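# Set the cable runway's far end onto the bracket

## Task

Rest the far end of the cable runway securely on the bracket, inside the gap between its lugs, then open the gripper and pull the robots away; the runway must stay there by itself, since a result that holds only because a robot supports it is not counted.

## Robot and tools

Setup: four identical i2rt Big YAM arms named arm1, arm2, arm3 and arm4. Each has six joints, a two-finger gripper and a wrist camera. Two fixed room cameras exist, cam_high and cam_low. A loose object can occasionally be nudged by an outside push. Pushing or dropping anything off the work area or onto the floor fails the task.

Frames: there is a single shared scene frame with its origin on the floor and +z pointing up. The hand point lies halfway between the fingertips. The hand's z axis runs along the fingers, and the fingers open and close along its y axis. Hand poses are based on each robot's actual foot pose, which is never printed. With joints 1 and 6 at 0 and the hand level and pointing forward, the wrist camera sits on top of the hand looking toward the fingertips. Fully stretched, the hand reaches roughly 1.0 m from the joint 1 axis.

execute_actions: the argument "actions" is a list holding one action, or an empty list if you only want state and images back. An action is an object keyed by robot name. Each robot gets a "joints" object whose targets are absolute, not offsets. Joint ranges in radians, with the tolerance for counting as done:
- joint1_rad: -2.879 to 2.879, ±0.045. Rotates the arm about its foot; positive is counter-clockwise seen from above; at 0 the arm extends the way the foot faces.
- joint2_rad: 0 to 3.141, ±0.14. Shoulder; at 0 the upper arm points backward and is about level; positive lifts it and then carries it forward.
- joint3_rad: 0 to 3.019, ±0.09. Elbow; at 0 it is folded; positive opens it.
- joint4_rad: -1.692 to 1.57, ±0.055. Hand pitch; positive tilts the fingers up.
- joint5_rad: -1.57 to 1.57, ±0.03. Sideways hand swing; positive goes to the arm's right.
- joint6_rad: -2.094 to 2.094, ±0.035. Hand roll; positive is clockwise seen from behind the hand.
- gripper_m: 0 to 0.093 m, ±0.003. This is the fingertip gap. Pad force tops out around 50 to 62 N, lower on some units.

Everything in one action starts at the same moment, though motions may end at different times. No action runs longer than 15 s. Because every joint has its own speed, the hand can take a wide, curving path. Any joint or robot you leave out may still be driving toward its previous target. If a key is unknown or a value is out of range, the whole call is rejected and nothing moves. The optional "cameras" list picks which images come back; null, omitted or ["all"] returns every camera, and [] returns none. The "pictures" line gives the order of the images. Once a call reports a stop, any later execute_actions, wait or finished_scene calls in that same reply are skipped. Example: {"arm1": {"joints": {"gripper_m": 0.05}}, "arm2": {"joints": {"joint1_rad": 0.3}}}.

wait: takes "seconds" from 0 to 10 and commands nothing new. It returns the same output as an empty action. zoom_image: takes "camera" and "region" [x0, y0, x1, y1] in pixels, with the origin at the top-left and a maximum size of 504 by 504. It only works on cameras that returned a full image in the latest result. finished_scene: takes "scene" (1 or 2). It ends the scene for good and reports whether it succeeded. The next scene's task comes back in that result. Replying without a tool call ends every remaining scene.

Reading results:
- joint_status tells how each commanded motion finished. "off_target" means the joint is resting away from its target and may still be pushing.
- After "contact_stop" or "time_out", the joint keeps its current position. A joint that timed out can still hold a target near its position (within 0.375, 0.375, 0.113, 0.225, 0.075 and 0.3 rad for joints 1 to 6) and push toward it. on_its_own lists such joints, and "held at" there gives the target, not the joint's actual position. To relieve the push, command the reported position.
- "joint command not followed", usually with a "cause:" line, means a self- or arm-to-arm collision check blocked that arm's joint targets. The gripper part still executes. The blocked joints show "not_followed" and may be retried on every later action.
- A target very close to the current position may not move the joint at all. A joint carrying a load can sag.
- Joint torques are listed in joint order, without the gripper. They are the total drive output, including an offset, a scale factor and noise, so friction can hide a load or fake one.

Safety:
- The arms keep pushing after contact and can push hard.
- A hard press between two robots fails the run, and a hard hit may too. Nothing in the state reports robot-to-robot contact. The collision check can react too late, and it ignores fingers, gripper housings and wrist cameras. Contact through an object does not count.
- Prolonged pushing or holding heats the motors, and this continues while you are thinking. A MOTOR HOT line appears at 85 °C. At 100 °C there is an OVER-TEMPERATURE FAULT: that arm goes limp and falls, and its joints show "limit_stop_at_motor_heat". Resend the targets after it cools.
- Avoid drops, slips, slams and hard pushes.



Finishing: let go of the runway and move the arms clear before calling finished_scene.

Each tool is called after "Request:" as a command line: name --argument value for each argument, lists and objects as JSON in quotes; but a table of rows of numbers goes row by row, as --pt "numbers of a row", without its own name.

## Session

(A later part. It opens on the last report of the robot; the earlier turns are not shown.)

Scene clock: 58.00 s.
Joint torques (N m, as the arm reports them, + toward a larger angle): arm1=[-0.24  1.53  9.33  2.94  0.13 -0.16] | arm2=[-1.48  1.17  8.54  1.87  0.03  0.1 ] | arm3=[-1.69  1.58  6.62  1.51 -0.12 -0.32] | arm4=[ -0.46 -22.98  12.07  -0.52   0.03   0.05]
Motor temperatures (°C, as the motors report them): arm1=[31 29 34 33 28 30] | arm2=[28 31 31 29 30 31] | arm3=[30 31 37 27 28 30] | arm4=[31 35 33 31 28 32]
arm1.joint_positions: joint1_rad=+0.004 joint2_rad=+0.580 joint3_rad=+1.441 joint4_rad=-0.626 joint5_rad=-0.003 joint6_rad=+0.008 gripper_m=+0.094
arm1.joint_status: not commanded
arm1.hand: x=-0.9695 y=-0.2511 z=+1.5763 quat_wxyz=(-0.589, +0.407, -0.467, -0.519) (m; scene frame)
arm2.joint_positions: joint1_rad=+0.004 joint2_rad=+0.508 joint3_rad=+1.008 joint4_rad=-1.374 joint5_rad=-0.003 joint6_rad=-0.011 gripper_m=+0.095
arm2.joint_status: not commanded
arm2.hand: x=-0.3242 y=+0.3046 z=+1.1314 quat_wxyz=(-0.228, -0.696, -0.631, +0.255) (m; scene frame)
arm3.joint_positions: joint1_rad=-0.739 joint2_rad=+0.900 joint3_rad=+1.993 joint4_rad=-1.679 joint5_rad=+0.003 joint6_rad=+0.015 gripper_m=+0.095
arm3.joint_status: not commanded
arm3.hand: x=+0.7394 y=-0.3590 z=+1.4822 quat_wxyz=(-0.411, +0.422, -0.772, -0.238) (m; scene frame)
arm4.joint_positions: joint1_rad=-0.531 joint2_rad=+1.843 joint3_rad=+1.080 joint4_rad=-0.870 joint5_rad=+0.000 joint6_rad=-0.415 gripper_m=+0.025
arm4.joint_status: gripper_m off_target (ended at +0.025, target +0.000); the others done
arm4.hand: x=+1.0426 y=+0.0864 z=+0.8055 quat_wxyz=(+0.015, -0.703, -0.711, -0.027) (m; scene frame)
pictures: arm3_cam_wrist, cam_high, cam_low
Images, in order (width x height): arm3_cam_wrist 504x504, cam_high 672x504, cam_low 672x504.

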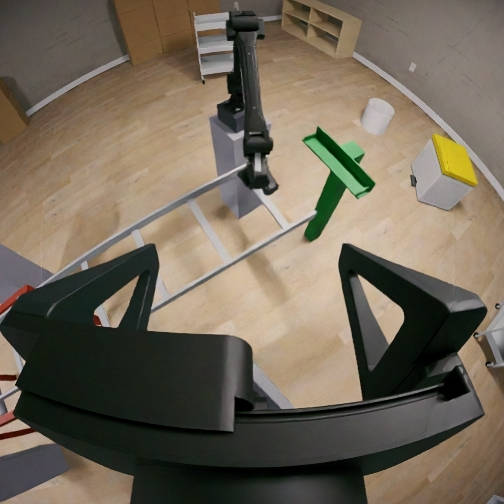

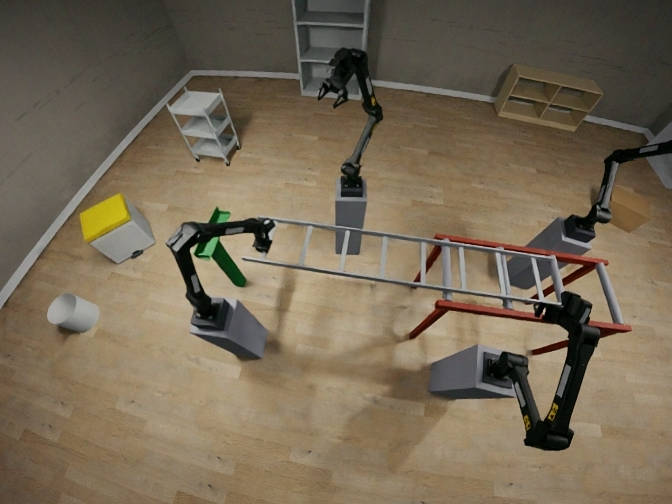

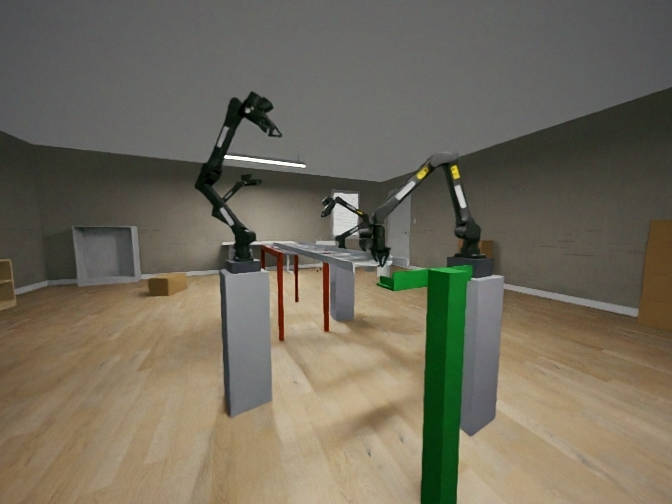

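Request:
execute_actions --actions '[{"arm4":{"joints":{"joint1_rad":-0.294,"joint2_rad":1.59,"joint3_rad":1.035,"joint4_rad":-0.85,"joint6_rad":-0.175,"gripper_m":0}},"arm3":{"joints":{"joint1_rad":-1.2,"joint2_rad":1.5,"joint3_rad":1.9,"joint4_rad":-1.5}}}]' --cameras '["arm3_cam_wrist","arm4_cam_wrist","cam_high","cam_low"]'

Request:
zoom_image --camera "cam_low" --region '[290, 190, 490, 300]'

Scene clock: 65.03 s.
Joint torques (N m, as the arm reports them, + toward a larger angle): arm1=[-0.21  1.56  9.33  2.93  0.13 -0.16] | arm2=[-1.32  1.26  8.55  1.84  0.04  0.09] | arm3=[ -1.43 -12.4   11.66   1.55  -0.03  -0.22] | arm4=[ -0.33 -26.67  12.95  -0.24   0.16   0.01]
Motor temperatures (°C, as the motors report them): arm1=[31 29 34 33 28 30] | arm2=[28 31 31 29 30 31] | arm3=[30 31 37 28 28 30] | arm4=[31 35 34 31 29 32]
arm1.joint_positions: joint1_rad=+0.004 joint2_rad=+0.580 joint3_rad=+1.441 joint4_rad=-0.626 joint5_rad=-0.003 joint6_rad=+0.008 gripper_m=+0.094
arm1.joint_status: not commanded
arm1.hand: x=-0.9695 y=-0.2511 z=+1.5763 quat_wxyz=(-0.589, +0.407, -0.467, -0.519) (m; scene frame)
arm2.joint_positions: joint1_rad=+0.004 joint2_rad=+0.508 joint3_rad=+1.008 joint4_rad=-1.374 joint5_rad=-0.003 joint6_rad=-0.011 gripper_m=+0.095
arm2.joint_status: not commanded
arm2.hand: x=-0.3242 y=+0.3046 z=+1.1314 quat_wxyz=(-0.228, -0.696, -0.631, +0.255) (m; scene frame)
arm3.joint_positions: joint1_rad=-1.201 joint2_rad=+1.488 joint3_rad=+1.876 joint4_rad=-1.506 joint5_rad=+0.000 joint6_rad=+0.014 gripper_m=+0.095
arm3.joint_status: all done
arm3.hand: x=+1.0624 y=-0.2686 z=+1.2460 quat_wxyz=(-0.214, +0.262, -0.939, -0.069) (m; scene frame)
arm4.joint_positions: joint1_rad=-0.291 joint2_rad=+1.755 joint3_rad=+0.975 joint4_rad=-0.837 joint5_rad=-0.003 joint6_rad=-0.174 gripper_m=+0.025
arm4.joint_status: joint2_rad time_out (moved -0.088 of -0.253); gripper_m off_target (ended at +0.025, target +0.000); the others done
arm4.on_its_own: joint2_rad reads +1.755 and still pushes toward +1.590 since a time_out
arm4.hand: x=+1.1517 y=+0.0878 z=+0.8131 quat_wxyz=(+0.016, -0.703, -0.711, -0.019) (m; scene frame)
pictures: arm3_cam_wrist, arm4_cam_wrist, cam_high, cam_low
Images, in order (width x height): arm3_cam_wrist 504x504, arm4_cam_wrist 504x504, cam_high 672x504, cam_low 672x504.

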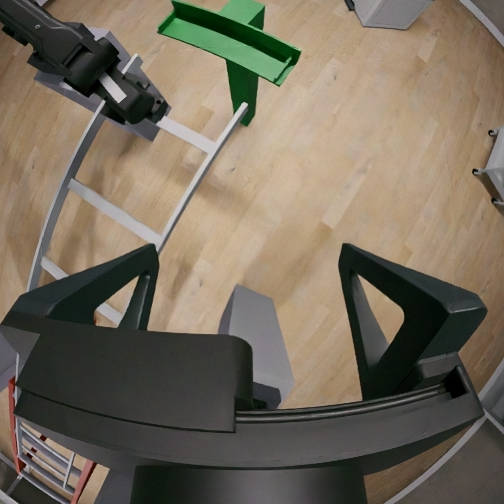

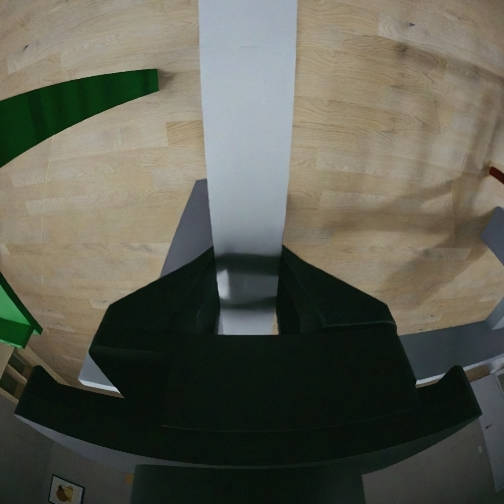

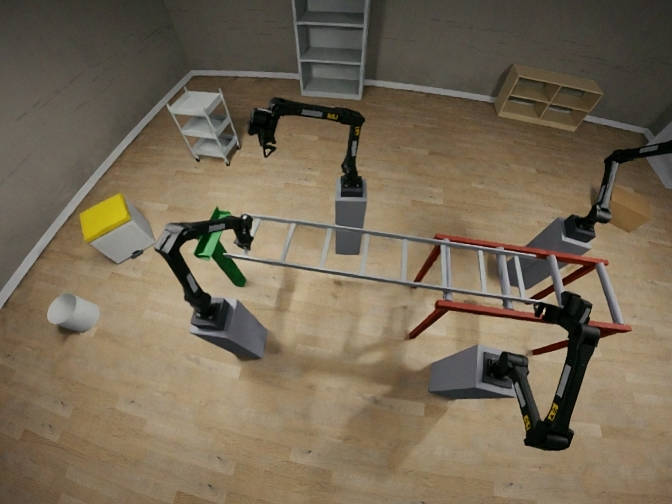

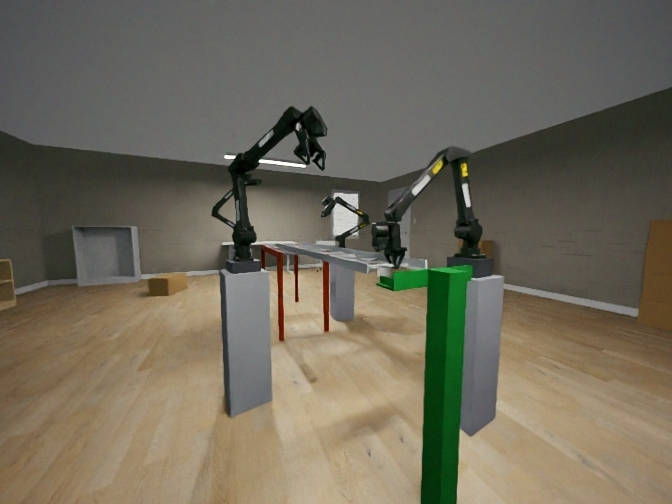

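Region (290, 190, 490, 300) of cam_low's 672x504 image, scaled by 2.520, with more detail than that image has; it fills the top 277 rows of this view, and the rest is white.

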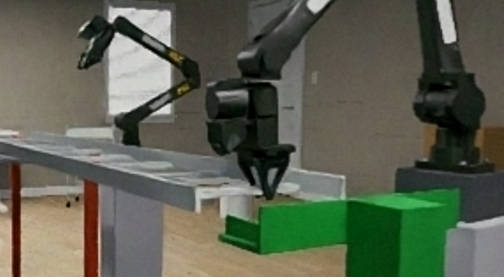

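Request:
execute_actions --actions '[{"arm3":{"joints":{"joint1_rad":-1.226,"joint2_rad":2.15,"joint3_rad":2.33,"joint4_rad":-1.69,"joint6_rad":0.535}}}]' --cameras '["arm3_cam_wrist","cam_low"]'

Scene clock: 72.53 s.
Joint torques (N m, as the arm reports them, + toward a larger angle): arm1=[-0.23  1.54  9.33  2.93  0.13 -0.16] | arm2=[-1.44  1.19  8.54  1.87  0.03  0.1 ] | arm3=[ -1.17 -24.55  13.6    0.15   0.01  -0.01] | arm4=[ -0.42 -26.6   12.96  -0.28   0.15  -0.01]
Motor temperatures (°C, as the motors report them): arm1=[31 29 34 33 28 30] | arm2=[28 31 31 29 30 31] | arm3=[30 31 38 28 28 30] | arm4=[31 36 34 31 28 31]
arm1.joint_positions: joint1_rad=+0.004 joint2_rad=+0.580 joint3_rad=+1.441 joint4_rad=-0.626 joint5_rad=-0.003 joint6_rad=+0.008 gripper_m=+0.094
arm1.joint_status: not commanded
arm1.hand: x=-0.9695 y=-0.2511 z=+1.5763 quat_wxyz=(-0.589, +0.407, -0.467, -0.519) (m; scene frame)
arm2.joint_positions: joint1_rad=+0.004 joint2_rad=+0.508 joint3_rad=+1.008 joint4_rad=-1.374 joint5_rad=-0.003 joint6_rad=-0.011 gripper_m=+0.095
arm2.joint_status: not commanded
arm2.hand: x=-0.3242 y=+0.3046 z=+1.1314 quat_wxyz=(-0.228, -0.696, -0.631, +0.255) (m; scene frame)
arm3.joint_positions: joint1_rad=-1.216 joint2_rad=+2.152 joint3_rad=+2.279 joint4_rad=-1.679 joint5_rad=+0.000 joint6_rad=+0.520 gripper_m=+0.095
arm3.joint_status: all done
arm3.hand: x=+1.1943 y=-0.1949 z=+1.0214 quat_wxyz=(-0.006, +0.013, -1.000, -0.010) (m; scene frame)
arm4.joint_positions: joint1_rad=-0.291 joint2_rad=+1.755 joint3_rad=+0.975 joint4_rad=-0.837 joint5_rad=-0.003 joint6_rad=-0.174 gripper_m=+0.025
arm4.joint_status: not commanded
arm4.on_its_own: joint2_rad reads +1.755 and still pushes toward +1.590 since a time_out
arm4.hand: x=+1.1517 y=+0.0878 z=+0.8131 quat_wxyz=(+0.016, -0.703, -0.711, -0.019) (m; scene frame)
pictures: arm3_cam_wrist, cam_low
Images, in order (width x height): arm3_cam_wrist 504x504, cam_low 672x504.

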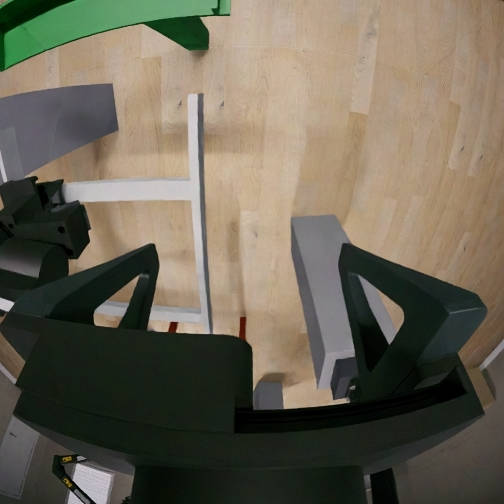

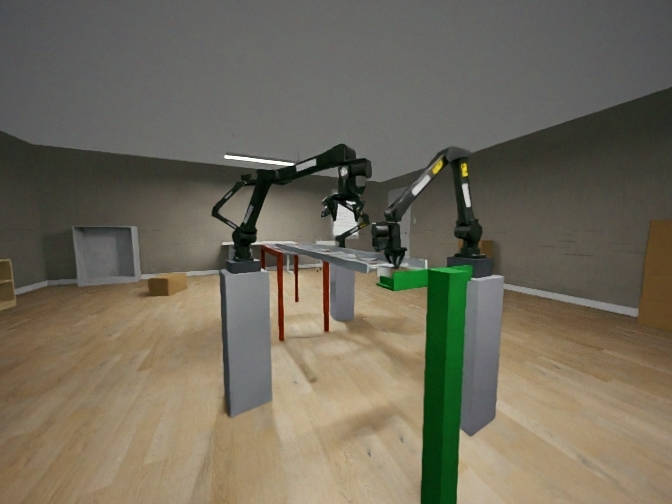

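Request:
execute_actions --actions '[{"arm3":{"joints":{"joint1_rad":-0.36,"joint2_rad":1.61,"joint3_rad":1.15,"joint4_rad":-1.09,"joint6_rad":-0.17}}}]' --cameras '["arm3_cam_wrist"]'

Scene clock: 79.77 s.
Joint torques (N m, as the arm reports them, + toward a larger angle): arm1=[-0.22  1.53  9.32  2.94  0.13 -0.16] | arm2=[-1.51  1.24  8.52  1.86  0.03  0.1 ] | arm3=[ -0.32 -14.64   8.87   0.97   0.01  -0.26] | arm4=[ -0.35 -26.61  13.    -0.34   0.17   0.02]
Motor temperatures (°C, as the motors report them): arm1=[31 29 34 33 28 30] | arm2=[28 31 31 29 30 31] | arm3=[30 33 40 27 28 30] | arm4=[31 37 35 31 28 31]
arm1.joint_positions: joint1_rad=+0.004 joint2_rad=+0.580 joint3_rad=+1.441 joint4_rad=-0.626 joint5_rad=-0.003 joint6_rad=+0.008 gripper_m=+0.094
arm1.joint_status: not commanded
arm1.hand: x=-0.9695 y=-0.2511 z=+1.5763 quat_wxyz=(-0.589, +0.407, -0.467, -0.519) (m; scene frame)
arm2.joint_positions: joint1_rad=+0.004 joint2_rad=+0.508 joint3_rad=+1.008 joint4_rad=-1.374 joint5_rad=-0.003 joint6_rad=-0.011 gripper_m=+0.095
arm2.joint_status: not commanded
arm2.hand: x=-0.3242 y=+0.3046 z=+1.1314 quat_wxyz=(-0.228, -0.696, -0.631, +0.255) (m; scene frame)
arm3.joint_positions: joint1_rad=-0.369 joint2_rad=+1.618 joint3_rad=+1.146 joint4_rad=-1.102 joint5_rad=-0.002 joint6_rad=-0.155 gripper_m=+0.095
arm3.joint_status: all done
arm3.hand: x=+0.7001 y=-0.1012 z=+0.8983 quat_wxyz=(+0.001, +0.698, -0.716, -0.005) (m; scene frame)
arm4.joint_positions: joint1_rad=-0.291 joint2_rad=+1.755 joint3_rad=+0.975 joint4_rad=-0.837 joint5_rad=-0.003 joint6_rad=-0.174 gripper_m=+0.025
arm4.joint_status: not commanded
arm4.on_its_own: joint2_rad reads +1.755 and still pushes toward +1.590 since a time_out
arm4.hand: x=+1.1517 y=+0.0878 z=+0.8131 quat_wxyz=(+0.016, -0.703, -0.711, -0.019) (m; scene frame)
pictures: arm3_cam_wrist
Images, in order (width x height): arm3_cam_wrist 504x504.

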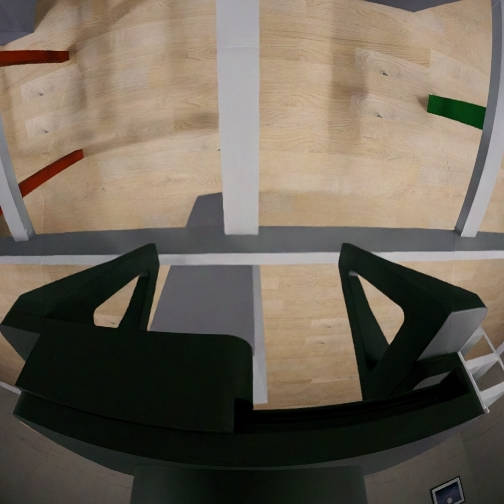

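Request:
execute_actions --actions '[{"arm3":{"joints":{"joint1_rad":-0.345,"joint2_rad":1.77,"joint3_rad":1.095,"joint4_rad":-0.88}}}]' --cameras '["arm3_cam_wrist"]'

Request:
execute_actions --actions '[{"arm3":{"joints":{"gripper_m":0}}}]' --cameras '["arm3_cam_wrist"]'

Scene clock: 82.07 s.
Joint torques (N m, as the arm reports them, + toward a larger angle): arm1=[-0.2   1.53  9.33  2.93  0.13 -0.16] | arm2=[-1.37  1.25  8.56  1.83  0.03  0.1 ] | arm3=[ -0.07 -15.8    7.83   0.83   0.06  -0.24] | arm4=[ -0.44 -26.59  12.96  -0.37   0.18   0.01]
Motor temperatures (°C, as the motors report them): arm1=[31 29 34 33 28 30] | arm2=[28 31 31 29 30 31] | arm3=[30 33 39 27 28 30] | arm4=[31 37 35 31 28 31]
arm1.joint_positions: joint1_rad=+0.004 joint2_rad=+0.580 joint3_rad=+1.441 joint4_rad=-0.626 joint5_rad=-0.003 joint6_rad=+0.008 gripper_m=+0.094
arm1.joint_status: not commanded
arm1.hand: x=-0.9695 y=-0.2511 z=+1.5763 quat_wxyz=(-0.589, +0.407, -0.467, -0.519) (m; scene frame)
arm2.joint_positions: joint1_rad=+0.004 joint2_rad=+0.508 joint3_rad=+1.008 joint4_rad=-1.374 joint5_rad=-0.003 joint6_rad=-0.011 gripper_m=+0.095
arm2.joint_status: not commanded
arm2.hand: x=-0.3242 y=+0.3046 z=+1.1314 quat_wxyz=(-0.228, -0.696, -0.631, +0.255) (m; scene frame)
arm3.joint_positions: joint1_rad=-0.355 joint2_rad=+1.774 joint3_rad=+1.094 joint4_rad=-0.892 joint5_rad=-0.002 joint6_rad=-0.155 gripper_m=+0.095
arm3.joint_status: all done
arm3.hand: x=+0.6960 y=-0.0849 z=+0.8140 quat_wxyz=(+0.000, +0.704, -0.711, -0.006) (m; scene frame)
arm4.joint_positions: joint1_rad=-0.291 joint2_rad=+1.755 joint3_rad=+0.975 joint4_rad=-0.837 joint5_rad=-0.003 joint6_rad=-0.174 gripper_m=+0.025
arm4.joint_status: not commanded
arm4.on_its_own: joint2_rad reads +1.755 and still pushes toward +1.590 since a time_out
arm4.hand: x=+1.1517 y=+0.0878 z=+0.8131 quat_wxyz=(+0.016, -0.703, -0.711, -0.019) (m; scene frame)
pictures: arm3_cam_wrist
Images, in order (width x height): arm3_cam_wrist 504x504.

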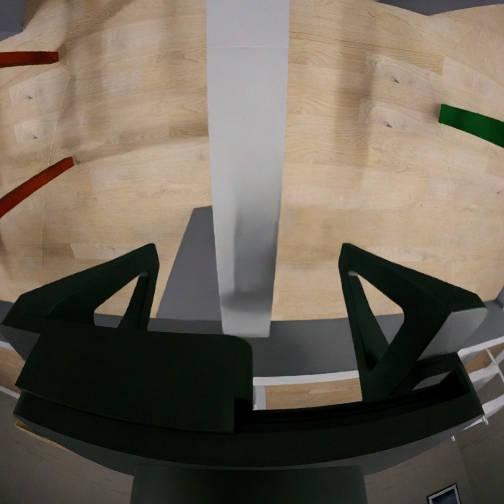

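Scene clock: 82.80 s.
Joint torques (N m, as the arm reports them, + toward a larger angle): arm1=[-0.22  1.53  9.32  2.92  0.13 -0.16] | arm2=[-1.44  1.29  8.52  1.85  0.03  0.1 ] | arm3=[ -0.21 -16.4    7.64   0.96   0.11  -0.26] | arm4=[ -0.39 -26.67  13.    -0.35   0.17   0.02]
Motor temperatures (°C, as the motors report them): arm1=[31 29 34 33 28 30] | arm2=[28 31 31 29 30 31] | arm3=[30 33 39 27 28 30] | arm4=[31 37 35 31 28 31]
arm1.joint_positions: joint1_rad=+0.004 joint2_rad=+0.580 joint3_rad=+1.441 joint4_rad=-0.626 joint5_rad=-0.003 joint6_rad=+0.008 gripper_m=+0.094
arm1.joint_status: not commanded
arm1.hand: x=-0.9695 y=-0.2511 z=+1.5763 quat_wxyz=(-0.589, +0.407, -0.467, -0.519) (m; scene frame)
arm2.joint_positions: joint1_rad=+0.004 joint2_rad=+0.508 joint3_rad=+1.008 joint4_rad=-1.374 joint5_rad=-0.003 joint6_rad=-0.011 gripper_m=+0.095
arm2.joint_status: not commanded
arm2.hand: x=-0.3242 y=+0.3046 z=+1.1314 quat_wxyz=(-0.228, -0.696, -0.631, +0.255) (m; scene frame)
arm3.joint_positions: joint1_rad=-0.354 joint2_rad=+1.774 joint3_rad=+1.094 joint4_rad=-0.891 joint5_rad=-0.005 joint6_rad=-0.156 gripper_m=+0.025
arm3.joint_status: gripper_m off_target (ended at +0.025, target +0.000)
arm3.hand: x=+0.6951 y=-0.0846 z=+0.8140 quat_wxyz=(+0.000, +0.704, -0.710, -0.007) (m; scene frame)
arm4.joint_positions: joint1_rad=-0.291 joint2_rad=+1.755 joint3_rad=+0.975 joint4_rad=-0.837 joint5_rad=-0.004 joint6_rad=-0.174 gripper_m=+0.025
arm4.joint_status: not commanded
arm4.on_its_own: joint2_rad reads +1.755 and still pushes toward +1.590 since a time_out
arm4.hand: x=+1.1519 y=+0.0876 z=+0.8131 quat_wxyz=(+0.016, -0.703, -0.711, -0.019) (m; scene frame)
pictures: arm3_cam_wrist
Images, in order (width x height): arm3_cam_wrist 504x504.

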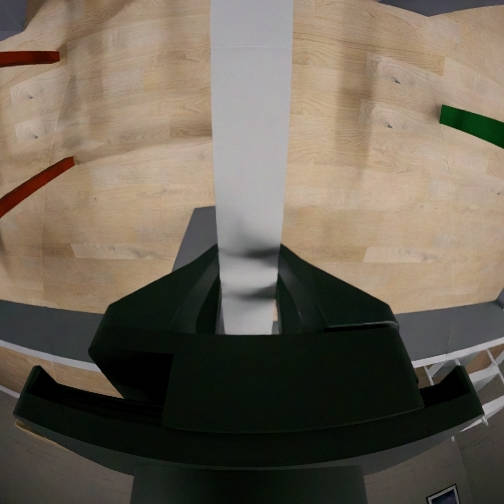

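Request:
execute_actions --actions '[{"arm3":{"joints":{"joint1_rad":-0.56,"joint2_rad":1.70,"joint3_rad":1.19,"joint4_rad":-0.925,"joint6_rad":-0.37,"gripper_m":0}},"arm4":{"joints":{"joint1_rad":-0.06,"joint2_rad":1.60,"joint3_rad":1.0,"joint4_rad":-0.815,"joint6_rad":0.06,"gripper_m":0}}}]' --cameras '["arm4_cam_wrist","cam_high","cam_low"]'

Request:
zoom_image --camera "cam_low" --region '[330, 200, 500, 300]'

Request:
zoom_image --camera "cam_high" --region '[160, 180, 300, 290]'

Scene clock: 87.07 s.
Joint torques (N m, as the arm reports them, + toward a larger angle): arm1=[-0.21  1.57  9.33  2.92  0.13 -0.16] | arm2=[-1.29  1.33  8.56  1.84  0.03  0.1 ] | arm3=[ -0.44 -21.65  12.7   -0.85   0.24  -0.29] | arm4=[ -0.47 -22.64  10.92  -0.33   0.25  -0.05]
Motor temperatures (°C, as the motors report them): arm1=[31 29 34 33 28 30] | arm2=[28 31 31 29 30 31] | arm3=[30 33 39 27 28 30] | arm4=[31 37 35 31 28 31]
arm1.joint_positions: joint1_rad=+0.004 joint2_rad=+0.580 joint3_rad=+1.441 joint4_rad=-0.626 joint5_rad=-0.003 joint6_rad=+0.008 gripper_m=+0.094
arm1.joint_status: not commanded
arm1.hand: x=-0.9695 y=-0.2511 z=+1.5763 quat_wxyz=(-0.589, +0.407, -0.467, -0.519) (m; scene frame)
arm2.joint_positions: joint1_rad=+0.004 joint2_rad=+0.508 joint3_rad=+1.008 joint4_rad=-1.374 joint5_rad=-0.003 joint6_rad=-0.011 gripper_m=+0.095
arm2.joint_status: not commanded
arm2.hand: x=-0.3242 y=+0.3046 z=+1.1314 quat_wxyz=(-0.228, -0.696, -0.631, +0.255) (m; scene frame)
arm3.joint_positions: joint1_rad=-0.562 joint2_rad=+1.772 joint3_rad=+1.125 joint4_rad=-0.891 joint5_rad=-0.008 joint6_rad=-0.350 gripper_m=+0.025
arm3.joint_status: gripper_m off_target (ended at +0.025, target +0.000); the others done
arm3.hand: x=+0.7923 y=-0.0958 z=+0.8237 quat_wxyz=(-0.014, +0.699, -0.715, -0.015) (m; scene frame)
arm4.joint_positions: joint1_rad=-0.056 joint2_rad=+1.721 joint3_rad=+0.965 joint4_rad=-0.798 joint5_rad=-0.004 joint6_rad=+0.069 gripper_m=+0.025
arm4.joint_status: gripper_m off_target (ended at +0.025, target +0.000); the others done
arm4.hand: x=+1.2505 y=+0.0736 z=+0.8231 quat_wxyz=(-0.004, -0.706, -0.708, +0.005) (m; scene frame)
pictures: arm4_cam_wrist, cam_high, cam_low
Images, in order (width x height): arm4_cam_wrist 504x504, cam_high 672x504, cam_low 672x504.

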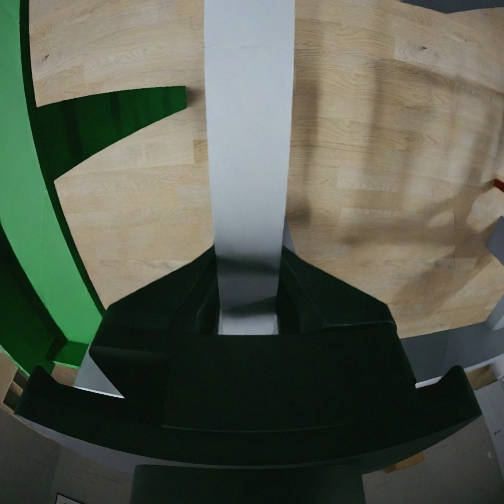

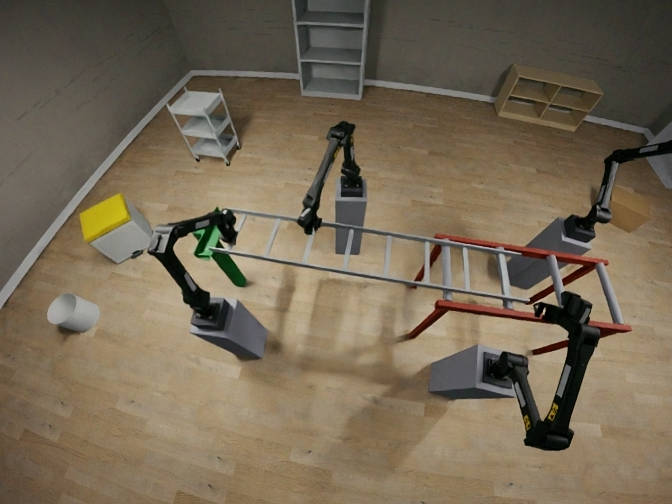

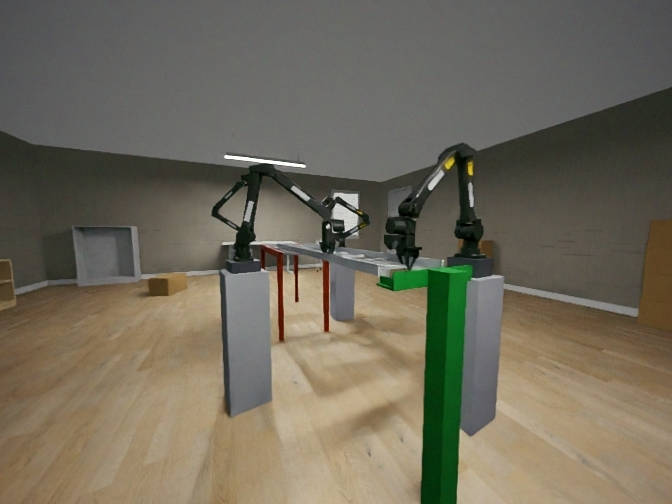

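Region (330, 200, 500, 300) of cam_low's 672x504 image, scaled by 2.965, with more detail than that image has; it fills the top 296 rows of this view, and the rest is white.

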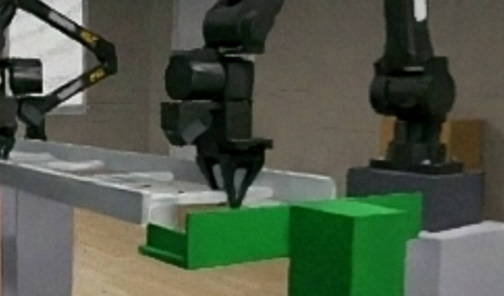

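Region (160, 180, 300, 290) of cam_high's 672x504 image, scaled by 3.600, with more detail than that image has; it fills the top 396 rows of this view, and the rest is white.

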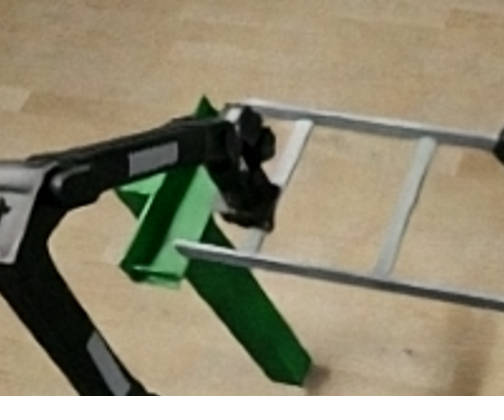

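Request:
execute_actions --actions '[{"arm3":{"joints":{"joint1_rad":-0.666,"joint2_rad":1.765,"joint3_rad":1.315,"joint4_rad":-0.995,"joint6_rad":-0.48,"gripper_m":0}},"arm4":{"joints":{"joint1_rad":0.085,"joint2_rad":1.58,"joint3_rad":1.0,"joint4_rad":-0.83,"joint6_rad":0.20,"gripper_m":0}}}]' --cameras '["arm4_cam_wrist","cam_high","cam_low"]'

Request:
zoom_image --camera "cam_low" --region '[330, 200, 500, 300]'

Request:
zoom_image --camera "cam_high" --region '[160, 180, 300, 290]'

Scene clock: 95.00 s.
Joint torques (N m, as the arm reports them, + toward a larger angle): arm1=[-0.24  1.52  9.33  2.92  0.13 -0.16] | arm2=[-1.35  1.27  8.55  1.87  0.03  0.09] | arm3=[ -9.5  -20.05  16.44  -0.24   1.01  -0.98] | arm4=[  9.36 -24.46  10.95  -0.87  -1.47   0.81]
Motor temperatures (°C, as the motors report them): arm1=[31 29 34 33 28 30] | arm2=[28 31 32 29 30 31] | arm3=[30 34 41 27 29 30] | arm4=[31 37 34 31 29 32]
arm1.joint_positions: joint1_rad=+0.004 joint2_rad=+0.580 joint3_rad=+1.441 joint4_rad=-0.626 joint5_rad=-0.003 joint6_rad=+0.008 gripper_m=+0.094
arm1.joint_status: not commanded
arm1.hand: x=-0.9695 y=-0.2511 z=+1.5763 quat_wxyz=(-0.589, +0.407, -0.467, -0.519) (m; scene frame)
arm2.joint_positions: joint1_rad=+0.004 joint2_rad=+0.508 joint3_rad=+1.008 joint4_rad=-1.374 joint5_rad=-0.003 joint6_rad=-0.011 gripper_m=+0.095
arm2.joint_status: not commanded
arm2.hand: x=-0.3242 y=+0.3046 z=+1.1314 quat_wxyz=(-0.228, -0.696, -0.631, +0.255) (m; scene frame)
arm3.joint_positions: joint1_rad=-0.577 joint2_rad=+1.811 joint3_rad=+1.186 joint4_rad=-0.981 joint5_rad=-0.031 joint6_rad=-0.383 gripper_m=+0.025
arm3.joint_status: joint1_rad time_out (moved -0.015 of -0.104); joint3_rad time_out (moved +0.062 of +0.190); joint6_rad time_out (moved -0.033 of -0.130); gripper_m off_target (ended at +0.025, target +0.000); the others done
arm3.on_its_own: joint1_rad reads -0.577 and still pushes toward -0.666 since a time_out; joint3_rad reads +1.186 and still pushes toward +1.299 since a time_out; joint6_rad reads -0.383 and still pushes toward -0.480 since a time_out
arm3.hand: x=+0.7964 y=-0.0946 z=+0.8250 quat_wxyz=(+0.021, +0.705, -0.708, -0.013) (m; scene frame)
arm4.joint_positions: joint1_rad=-0.029 joint2_rad=+1.720 joint3_rad=+0.965 joint4_rad=-0.802 joint5_rad=+0.040 joint6_rad=+0.109 gripper_m=+0.025
arm4.joint_status: joint1_rad time_out (moved +0.027 of +0.141); joint6_rad time_out (moved +0.041 of +0.131); gripper_m off_target (ended at +0.025, target +0.000); the others done
arm4.on_its_own: joint1_rad reads -0.029 and still pushes toward +0.085 since a time_out; joint6_rad reads +0.109 and still pushes toward +0.200 since a time_out
arm4.hand: x=+1.2542 y=+0.0747 z=+0.8238 quat_wxyz=(+0.011, -0.711, -0.703, +0.021) (m; scene frame)
pictures: arm4_cam_wrist, cam_high, cam_low
Images, in order (width x height): arm4_cam_wrist 504x504, cam_high 672x504, cam_low 672x504.

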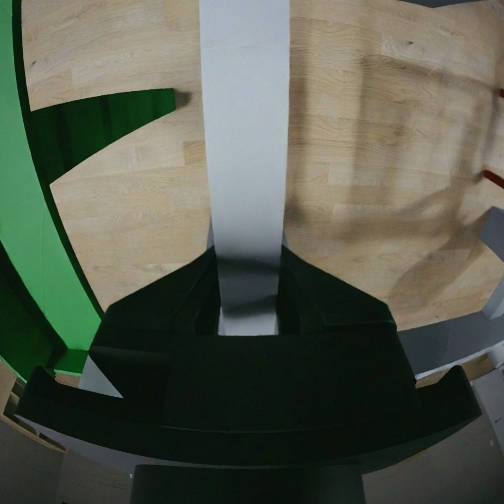

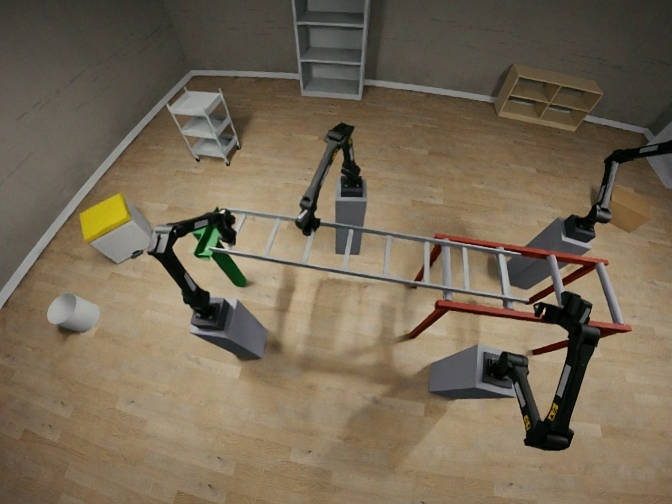

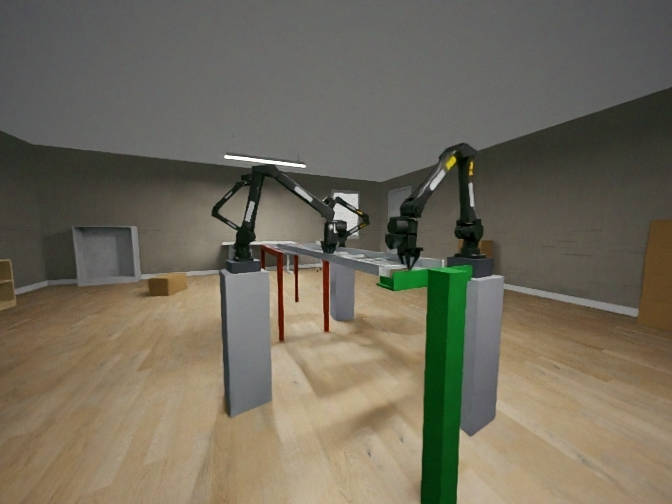

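Region (330, 200, 500, 300) of cam_low's 672x504 image, scaled by 2.965, with more detail than that image has; it fills the top 296 rows of this view, and the rest is white.

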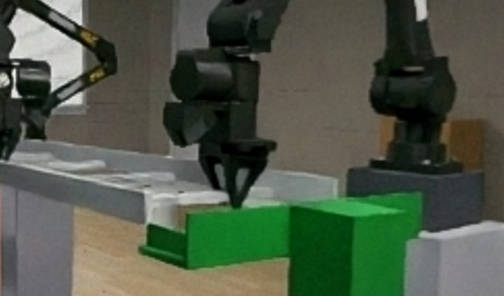

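Region (160, 180, 300, 290) of cam_high's 672x504 image, scaled by 3.600, with more detail than that image has; it fills the top 396 rows of this view, and the rest is white.

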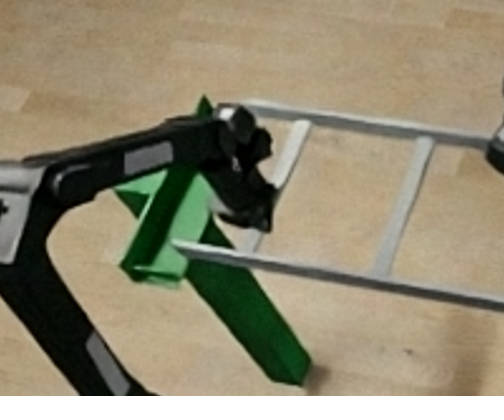

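Request:
execute_actions --actions '[{"arm3":{"joints":{"joint1_rad":-0.55,"joint2_rad":1.70,"joint3_rad":1.19,"joint4_rad":-0.925,"joint6_rad":-0.36,"gripper_m":0}},"arm4":{"joints":{"joint1_rad":-0.075,"joint2_rad":1.60,"joint4_rad":-0.815,"joint6_rad":0.05,"gripper_m":0}}}]' --cameras '["arm4_cam_wrist","cam_low"]'

Request:
zoom_image --camera "arm4_cam_wrist" --region '[0, 270, 150, 420]'

Request:
zoom_image --camera "cam_low" --region '[360, 245, 450, 300]'

Scene clock: 98.60 s.
Joint torques (N m, as the arm reports them, + toward a larger angle): arm1=[-0.2   1.55  9.32  2.93  0.13 -0.16] | arm2=[-1.45  1.2   8.53  1.84  0.03  0.11] | arm3=[ -0.01 -24.15  10.01   0.95   0.31  -0.19] | arm4=[ -1.54 -22.94  11.25  -0.26  -0.09  -0.16]
Motor temperatures (°C, as the motors report them): arm1=[31 29 34 33 28 30] | arm2=[28 31 32 29 30 31] | arm3=[30 34 42 27 29 30] | arm4=[31 37 34 31 29 32]
arm1.joint_positions: joint1_rad=+0.004 joint2_rad=+0.580 joint3_rad=+1.441 joint4_rad=-0.626 joint5_rad=-0.003 joint6_rad=+0.008 gripper_m=+0.094
arm1.joint_status: not commanded
arm1.hand: x=-0.9695 y=-0.2511 z=+1.5763 quat_wxyz=(-0.589, +0.407, -0.467, -0.519) (m; scene frame)
arm2.joint_positions: joint1_rad=+0.004 joint2_rad=+0.508 joint3_rad=+1.008 joint4_rad=-1.374 joint5_rad=-0.003 joint6_rad=-0.011 gripper_m=+0.095
arm2.joint_status: not commanded
arm2.hand: x=-0.3242 y=+0.3046 z=+1.1314 quat_wxyz=(-0.228, -0.696, -0.631, +0.255) (m; scene frame)
arm3.joint_positions: joint1_rad=-0.559 joint2_rad=+1.797 joint3_rad=+1.161 joint4_rad=-0.939 joint5_rad=-0.011 joint6_rad=-0.353 gripper_m=+0.025
arm3.joint_status: gripper_m off_target (ended at +0.025, target +0.000); the others done
arm3.hand: x=+0.7914 y=-0.0928 z=+0.8235 quat_wxyz=(+0.003, +0.701, -0.713, -0.009) (m; scene frame)
arm4.joint_positions: joint1_rad=-0.056 joint2_rad=+1.720 joint3_rad=+0.961 joint4_rad=-0.802 joint5_rad=+0.004 joint6_rad=+0.070 gripper_m=+0.025
arm4.joint_status: gripper_m off_target (ended at +0.025, target +0.000); the others done
arm4.hand: x=+1.2486 y=+0.0763 z=+0.8227 quat_wxyz=(+0.001, -0.707, -0.707, +0.006) (m; scene frame)
pictures: arm4_cam_wrist, cam_low
Images, in order (width x height): arm4_cam_wrist 504x504, cam_low 672x504.

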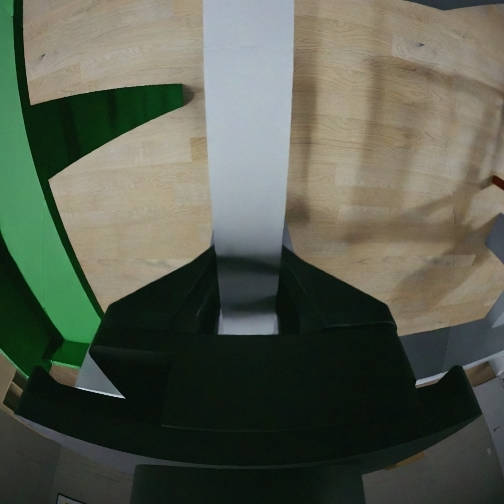

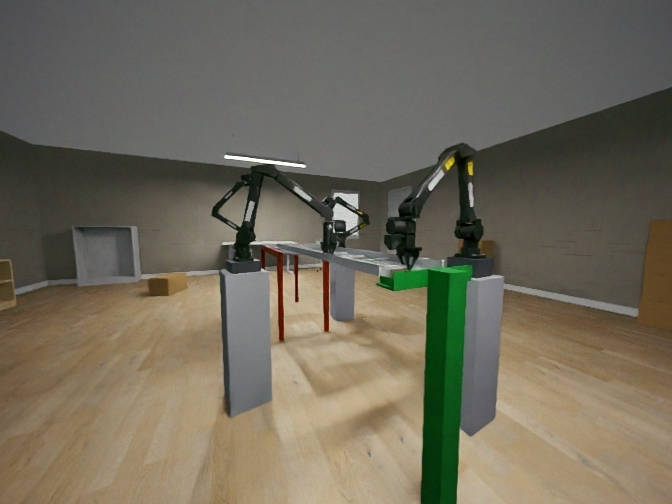

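Region (0, 270, 150, 420) of arm4_cam_wrist's 504x504 image, scaled by 3.360, with more detail than that image has.

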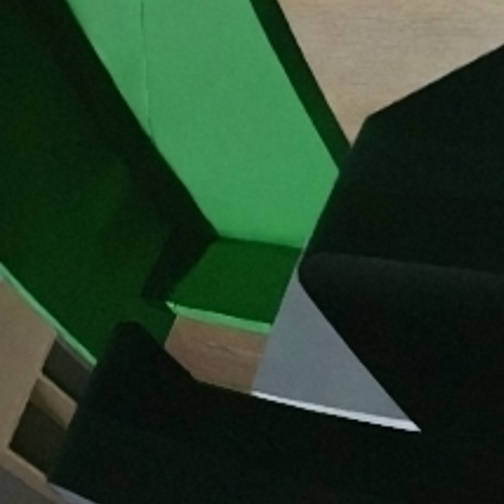

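Region (360, 245, 450, 300) of cam_low's 672x504 image, scaled by 5.600, with more detail than that image has.

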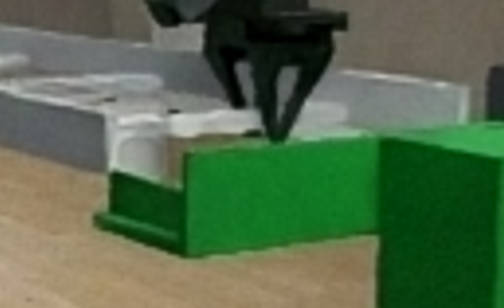

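Request:
execute_actions --actions '[{"arm3":{"joints":{"joint2_rad":1.67,"joint3_rad":1.15,"joint4_rad":-0.915,"gripper_m":0}},"arm4":{"joints":{"joint2_rad":1.635,"joint3_rad":1.065,"joint4_rad":-0.83,"gripper_m":0}}}]' --cameras '["arm4_cam_wrist","cam_low"]'

Request:
zoom_image --camera "arm4_cam_wrist" --region '[0, 270, 150, 420]'

Request:
zoom_image --camera "cam_low" --region '[360, 245, 450, 300]'

Scene clock: 106.97 s.
Joint torques (N m, as the arm reports them, + toward a larger angle): arm1=[-0.21  1.55  9.32  2.92  0.13 -0.16] | arm2=[-1.49  1.22  8.58  1.86  0.03  0.1 ] | arm3=[ -0.38 -24.97   9.02   0.14   0.45  -0.22] | arm4=[ -1.19 -20.38  17.06  -0.84  -0.1   -0.13]
Motor temperatures (°C, as the motors report them): arm1=[31 29 35 33 28 30] | arm2=[28 31 32 29 30 31] | arm3=[30 35 41 27 29 30] | arm4=[31 37 35 31 29 32]
arm1.joint_positions: joint1_rad=+0.004 joint2_rad=+0.580 joint3_rad=+1.441 joint4_rad=-0.626 joint5_rad=-0.003 joint6_rad=+0.008 gripper_m=+0.094
arm1.joint_status: not commanded
arm1.hand: x=-0.9695 y=-0.2511 z=+1.5763 quat_wxyz=(-0.589, +0.407, -0.467, -0.519) (m; scene frame)
arm2.joint_positions: joint1_rad=+0.004 joint2_rad=+0.508 joint3_rad=+1.008 joint4_rad=-1.374 joint5_rad=-0.003 joint6_rad=-0.011 gripper_m=+0.095
arm2.joint_status: not commanded
arm2.hand: x=-0.3242 y=+0.3046 z=+1.1314 quat_wxyz=(-0.228, -0.696, -0.631, +0.255) (m; scene frame)
arm3.joint_positions: joint1_rad=-0.556 joint2_rad=+1.776 joint3_rad=+1.134 joint4_rad=-0.911 joint5_rad=-0.014 joint6_rad=-0.348 gripper_m=+0.025
arm3.joint_status: gripper_m off_target (ended at +0.025, target +0.000); the others done
arm3.hand: x=+0.7885 y=-0.0953 z=+0.8246 quat_wxyz=(-0.006, +0.701, -0.713, -0.015) (m; scene frame)
arm4.joint_positions: joint1_rad=-0.062 joint2_rad=+1.720 joint3_rad=+0.966 joint4_rad=-0.802 joint5_rad=+0.004 joint6_rad=+0.067 gripper_m=+0.025
arm4.joint_status: joint3_rad time_out (moved +0.005 of +0.104); gripper_m off_target (ended at +0.025, target +0.000); the others done
arm4.on_its_own: joint3_rad reads +0.966 and still pushes toward +1.065 since a time_out
arm4.hand: x=+1.2464 y=+0.0737 z=+0.8241 quat_wxyz=(+0.000, -0.708, -0.706, +0.008) (m; scene frame)
pictures: arm4_cam_wrist, cam_low
Images, in order (width x height): arm4_cam_wrist 504x504, cam_low 672x504.

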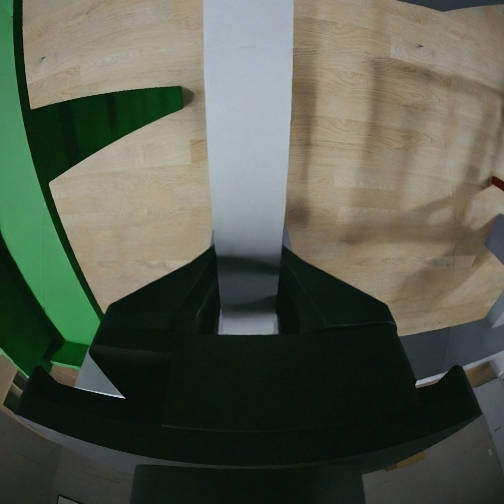

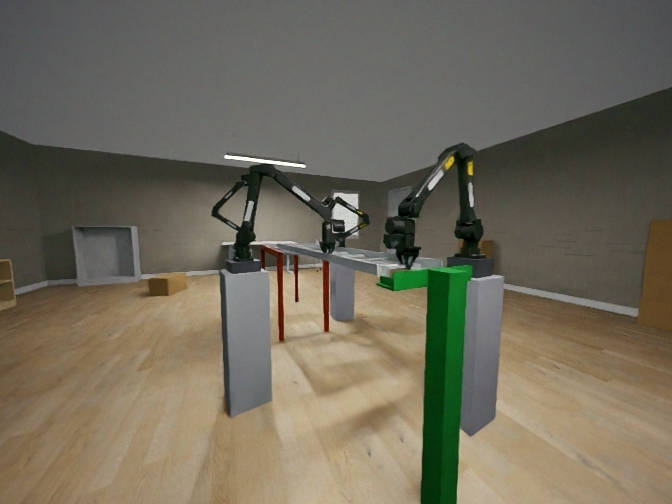

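Region (0, 270, 150, 420) of arm4_cam_wrist's 504x504 image, scaled by 3.360, with more detail than that image has.

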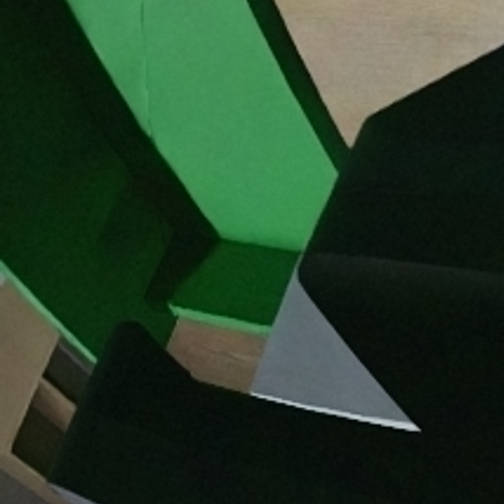

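Region (360, 245, 450, 300) of cam_low's 672x504 image, scaled by 5.600, with more detail than that image has.

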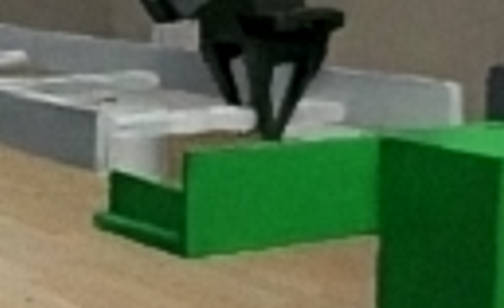

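Request:
execute_actions --actions '[{"arm3":{"joints":{"joint2_rad":1.66,"joint3_rad":1.12,"gripper_m":0}},"arm4":{"joints":{"joint2_rad":1.69,"joint3_rad":1.065,"gripper_m":0}}}]' --cameras '["arm4_cam_wrist"]'

Scene clock: 109.23 s.
Joint torques (N m, as the arm reports them, + toward a larger angle): arm1=[-0.22  1.54  9.32  2.93  0.13 -0.16] | arm2=[-1.32  1.23  8.55  1.85  0.04  0.1 ] | arm3=[  0.11 -25.28   8.88  -0.39   0.48  -0.31] | arm4=[ -0.77 -19.75  14.14  -0.87  -0.26  -0.12]
Motor temperatures (°C, as the motors report them): arm1=[31 29 35 33 28 30] | arm2=[28 31 32 29 30 31] | arm3=[30 35 41 27 29 30] | arm4=[31 37 35 31 29 32]
arm1.joint_positions: joint1_rad=+0.004 joint2_rad=+0.580 joint3_rad=+1.441 joint4_rad=-0.626 joint5_rad=-0.003 joint6_rad=+0.008 gripper_m=+0.094
arm1.joint_status: not commanded
arm1.hand: x=-0.9695 y=-0.2511 z=+1.5763 quat_wxyz=(-0.589, +0.407, -0.467, -0.519) (m; scene frame)
arm2.joint_positions: joint1_rad=+0.004 joint2_rad=+0.508 joint3_rad=+1.008 joint4_rad=-1.374 joint5_rad=-0.003 joint6_rad=-0.011 gripper_m=+0.095
arm2.joint_status: not commanded
arm2.hand: x=-0.3242 y=+0.3046 z=+1.1314 quat_wxyz=(-0.228, -0.696, -0.631, +0.255) (m; scene frame)
arm3.joint_positions: joint1_rad=-0.556 joint2_rad=+1.770 joint3_rad=+1.105 joint4_rad=-0.894 joint5_rad=-0.016 joint6_rad=-0.343 gripper_m=+0.025
arm3.joint_status: gripper_m off_target (ended at +0.025, target +0.000); the others done
arm3.hand: x=+0.7849 y=-0.1032 z=+0.8185 quat_wxyz=(-0.004, +0.699, -0.715, -0.015) (m; scene frame)
arm4.joint_positions: joint1_rad=-0.067 joint2_rad=+1.761 joint3_rad=+0.996 joint4_rad=-0.801 joint5_rad=+0.009 joint6_rad=+0.067 gripper_m=+0.025
arm4.joint_status: gripper_m off_target (ended at +0.025, target +0.000); the others done
arm4.hand: x=+1.2442 y=+0.0640 z=+0.8154 quat_wxyz=(+0.005, -0.709, -0.705, +0.006) (m; scene frame)
pictures: arm4_cam_wrist
Images, in order (width x height): arm4_cam_wrist 504x504.

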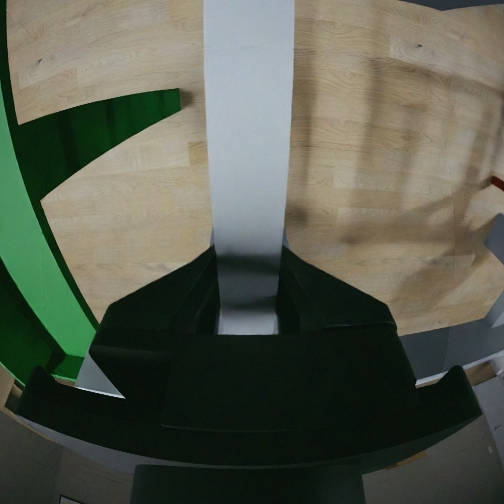

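Request:
execute_actions --actions '[{"arm3":{"joints":{"joint2_rad":1.64,"joint3_rad":1.14,"gripper_m":0}},"arm4":{"joints":{"joint2_rad":1.67,"joint3_rad":1.12,"joint4_rad":-0.86,"gripper_m":0}}}]' --cameras '["arm4_cam_wrist","cam_low"]'

Request:
zoom_image --camera "arm4_cam_wrist" --region '[0, 270, 150, 420]'

Request:
zoom_image --camera "cam_low" --region '[360, 245, 450, 300]'

Scene clock: 112.37 s.
Joint torques (N m, as the arm reports them, + toward a larger angle): arm1=[-0.21  1.56  9.33  2.92  0.13 -0.16] | arm2=[-1.47  1.22  8.5   1.84  0.04  0.1 ] | arm3=[  0.45 -25.44  10.21   0.06   0.4   -0.27] | arm4=[ -0.72 -21.55  17.44  -1.01  -0.26  -0.12]
Motor temperatures (°C, as the motors report them): arm1=[31 29 35 33 28 30] | arm2=[28 31 32 29 30 31] | arm3=[30 36 41 27 29 30] | arm4=[31 37 36 31 29 32]
arm1.joint_positions: joint1_rad=+0.004 joint2_rad=+0.580 joint3_rad=+1.441 joint4_rad=-0.626 joint5_rad=-0.003 joint6_rad=+0.008 gripper_m=+0.094
arm1.joint_status: not commanded
arm1.hand: x=-0.9695 y=-0.2511 z=+1.5763 quat_wxyz=(-0.589, +0.407, -0.467, -0.519) (m; scene frame)
arm2.joint_positions: joint1_rad=+0.004 joint2_rad=+0.508 joint3_rad=+1.008 joint4_rad=-1.374 joint5_rad=-0.003 joint6_rad=-0.011 gripper_m=+0.095
arm2.joint_status: not commanded
arm2.hand: x=-0.3242 y=+0.3046 z=+1.1314 quat_wxyz=(-0.228, -0.696, -0.631, +0.255) (m; scene frame)
arm3.joint_positions: joint1_rad=-0.556 joint2_rad=+1.760 joint3_rad=+1.105 joint4_rad=-0.903 joint5_rad=-0.013 joint6_rad=-0.341 gripper_m=+0.025
arm3.joint_status: gripper_m off_target (ended at +0.025, target +0.000); the others done
arm3.hand: x=+0.7850 y=-0.1045 z=+0.8229 quat_wxyz=(-0.004, +0.698, -0.716, -0.014) (m; scene frame)
arm4.joint_positions: joint1_rad=-0.067 joint2_rad=+1.761 joint3_rad=+1.017 joint4_rad=-0.829 joint5_rad=+0.009 joint6_rad=+0.068 gripper_m=+0.025
arm4.joint_status: joint3_rad time_out (moved +0.021 of +0.124); gripper_m off_target (ended at +0.025, target +0.000); the others done
arm4.on_its_own: joint3_rad reads +1.017 and still pushes toward +1.120 since a time_out
arm4.hand: x=+1.2445 y=+0.0600 z=+0.8214 quat_wxyz=(+0.007, -0.710, -0.704, +0.004) (m; scene frame)
pictures: arm4_cam_wrist, cam_low
Images, in order (width x height): arm4_cam_wrist 504x504, cam_low 672x504.

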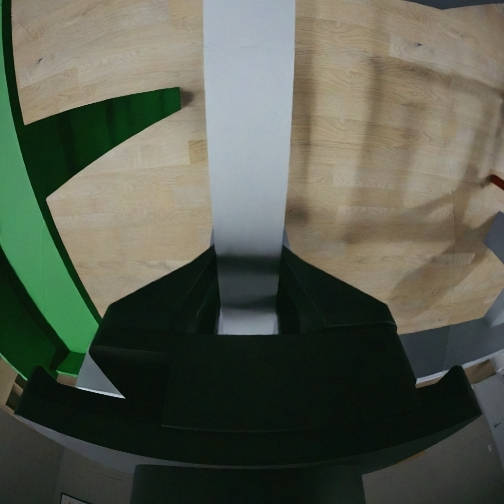

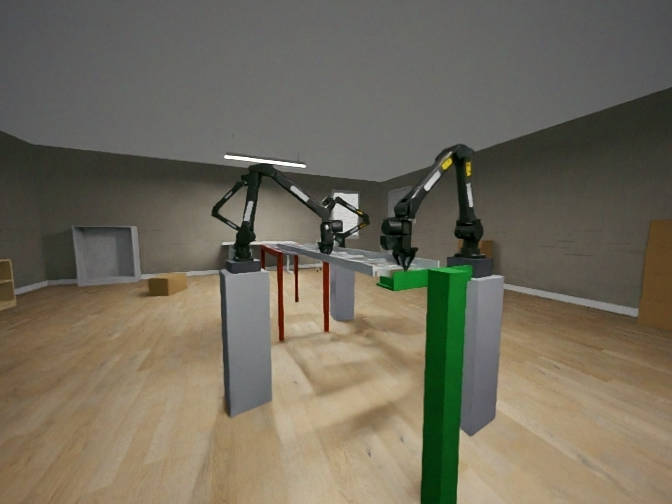

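Region (0, 270, 150, 420) of arm4_cam_wrist's 504x504 image, scaled by 3.360, with more detail than that image has.

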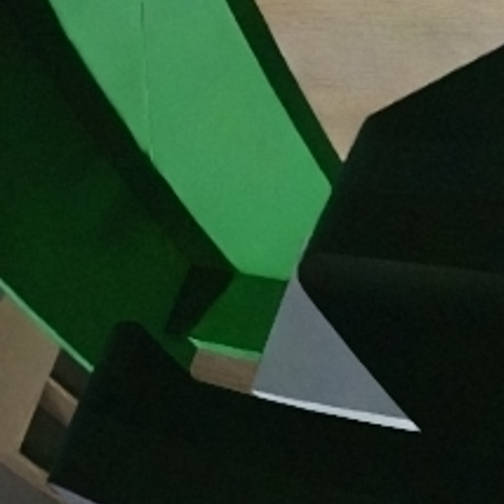

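Region (360, 245, 450, 300) of cam_low's 672x504 image, scaled by 5.600, with more detail than that image has.

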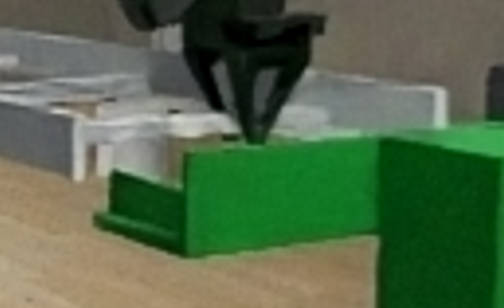

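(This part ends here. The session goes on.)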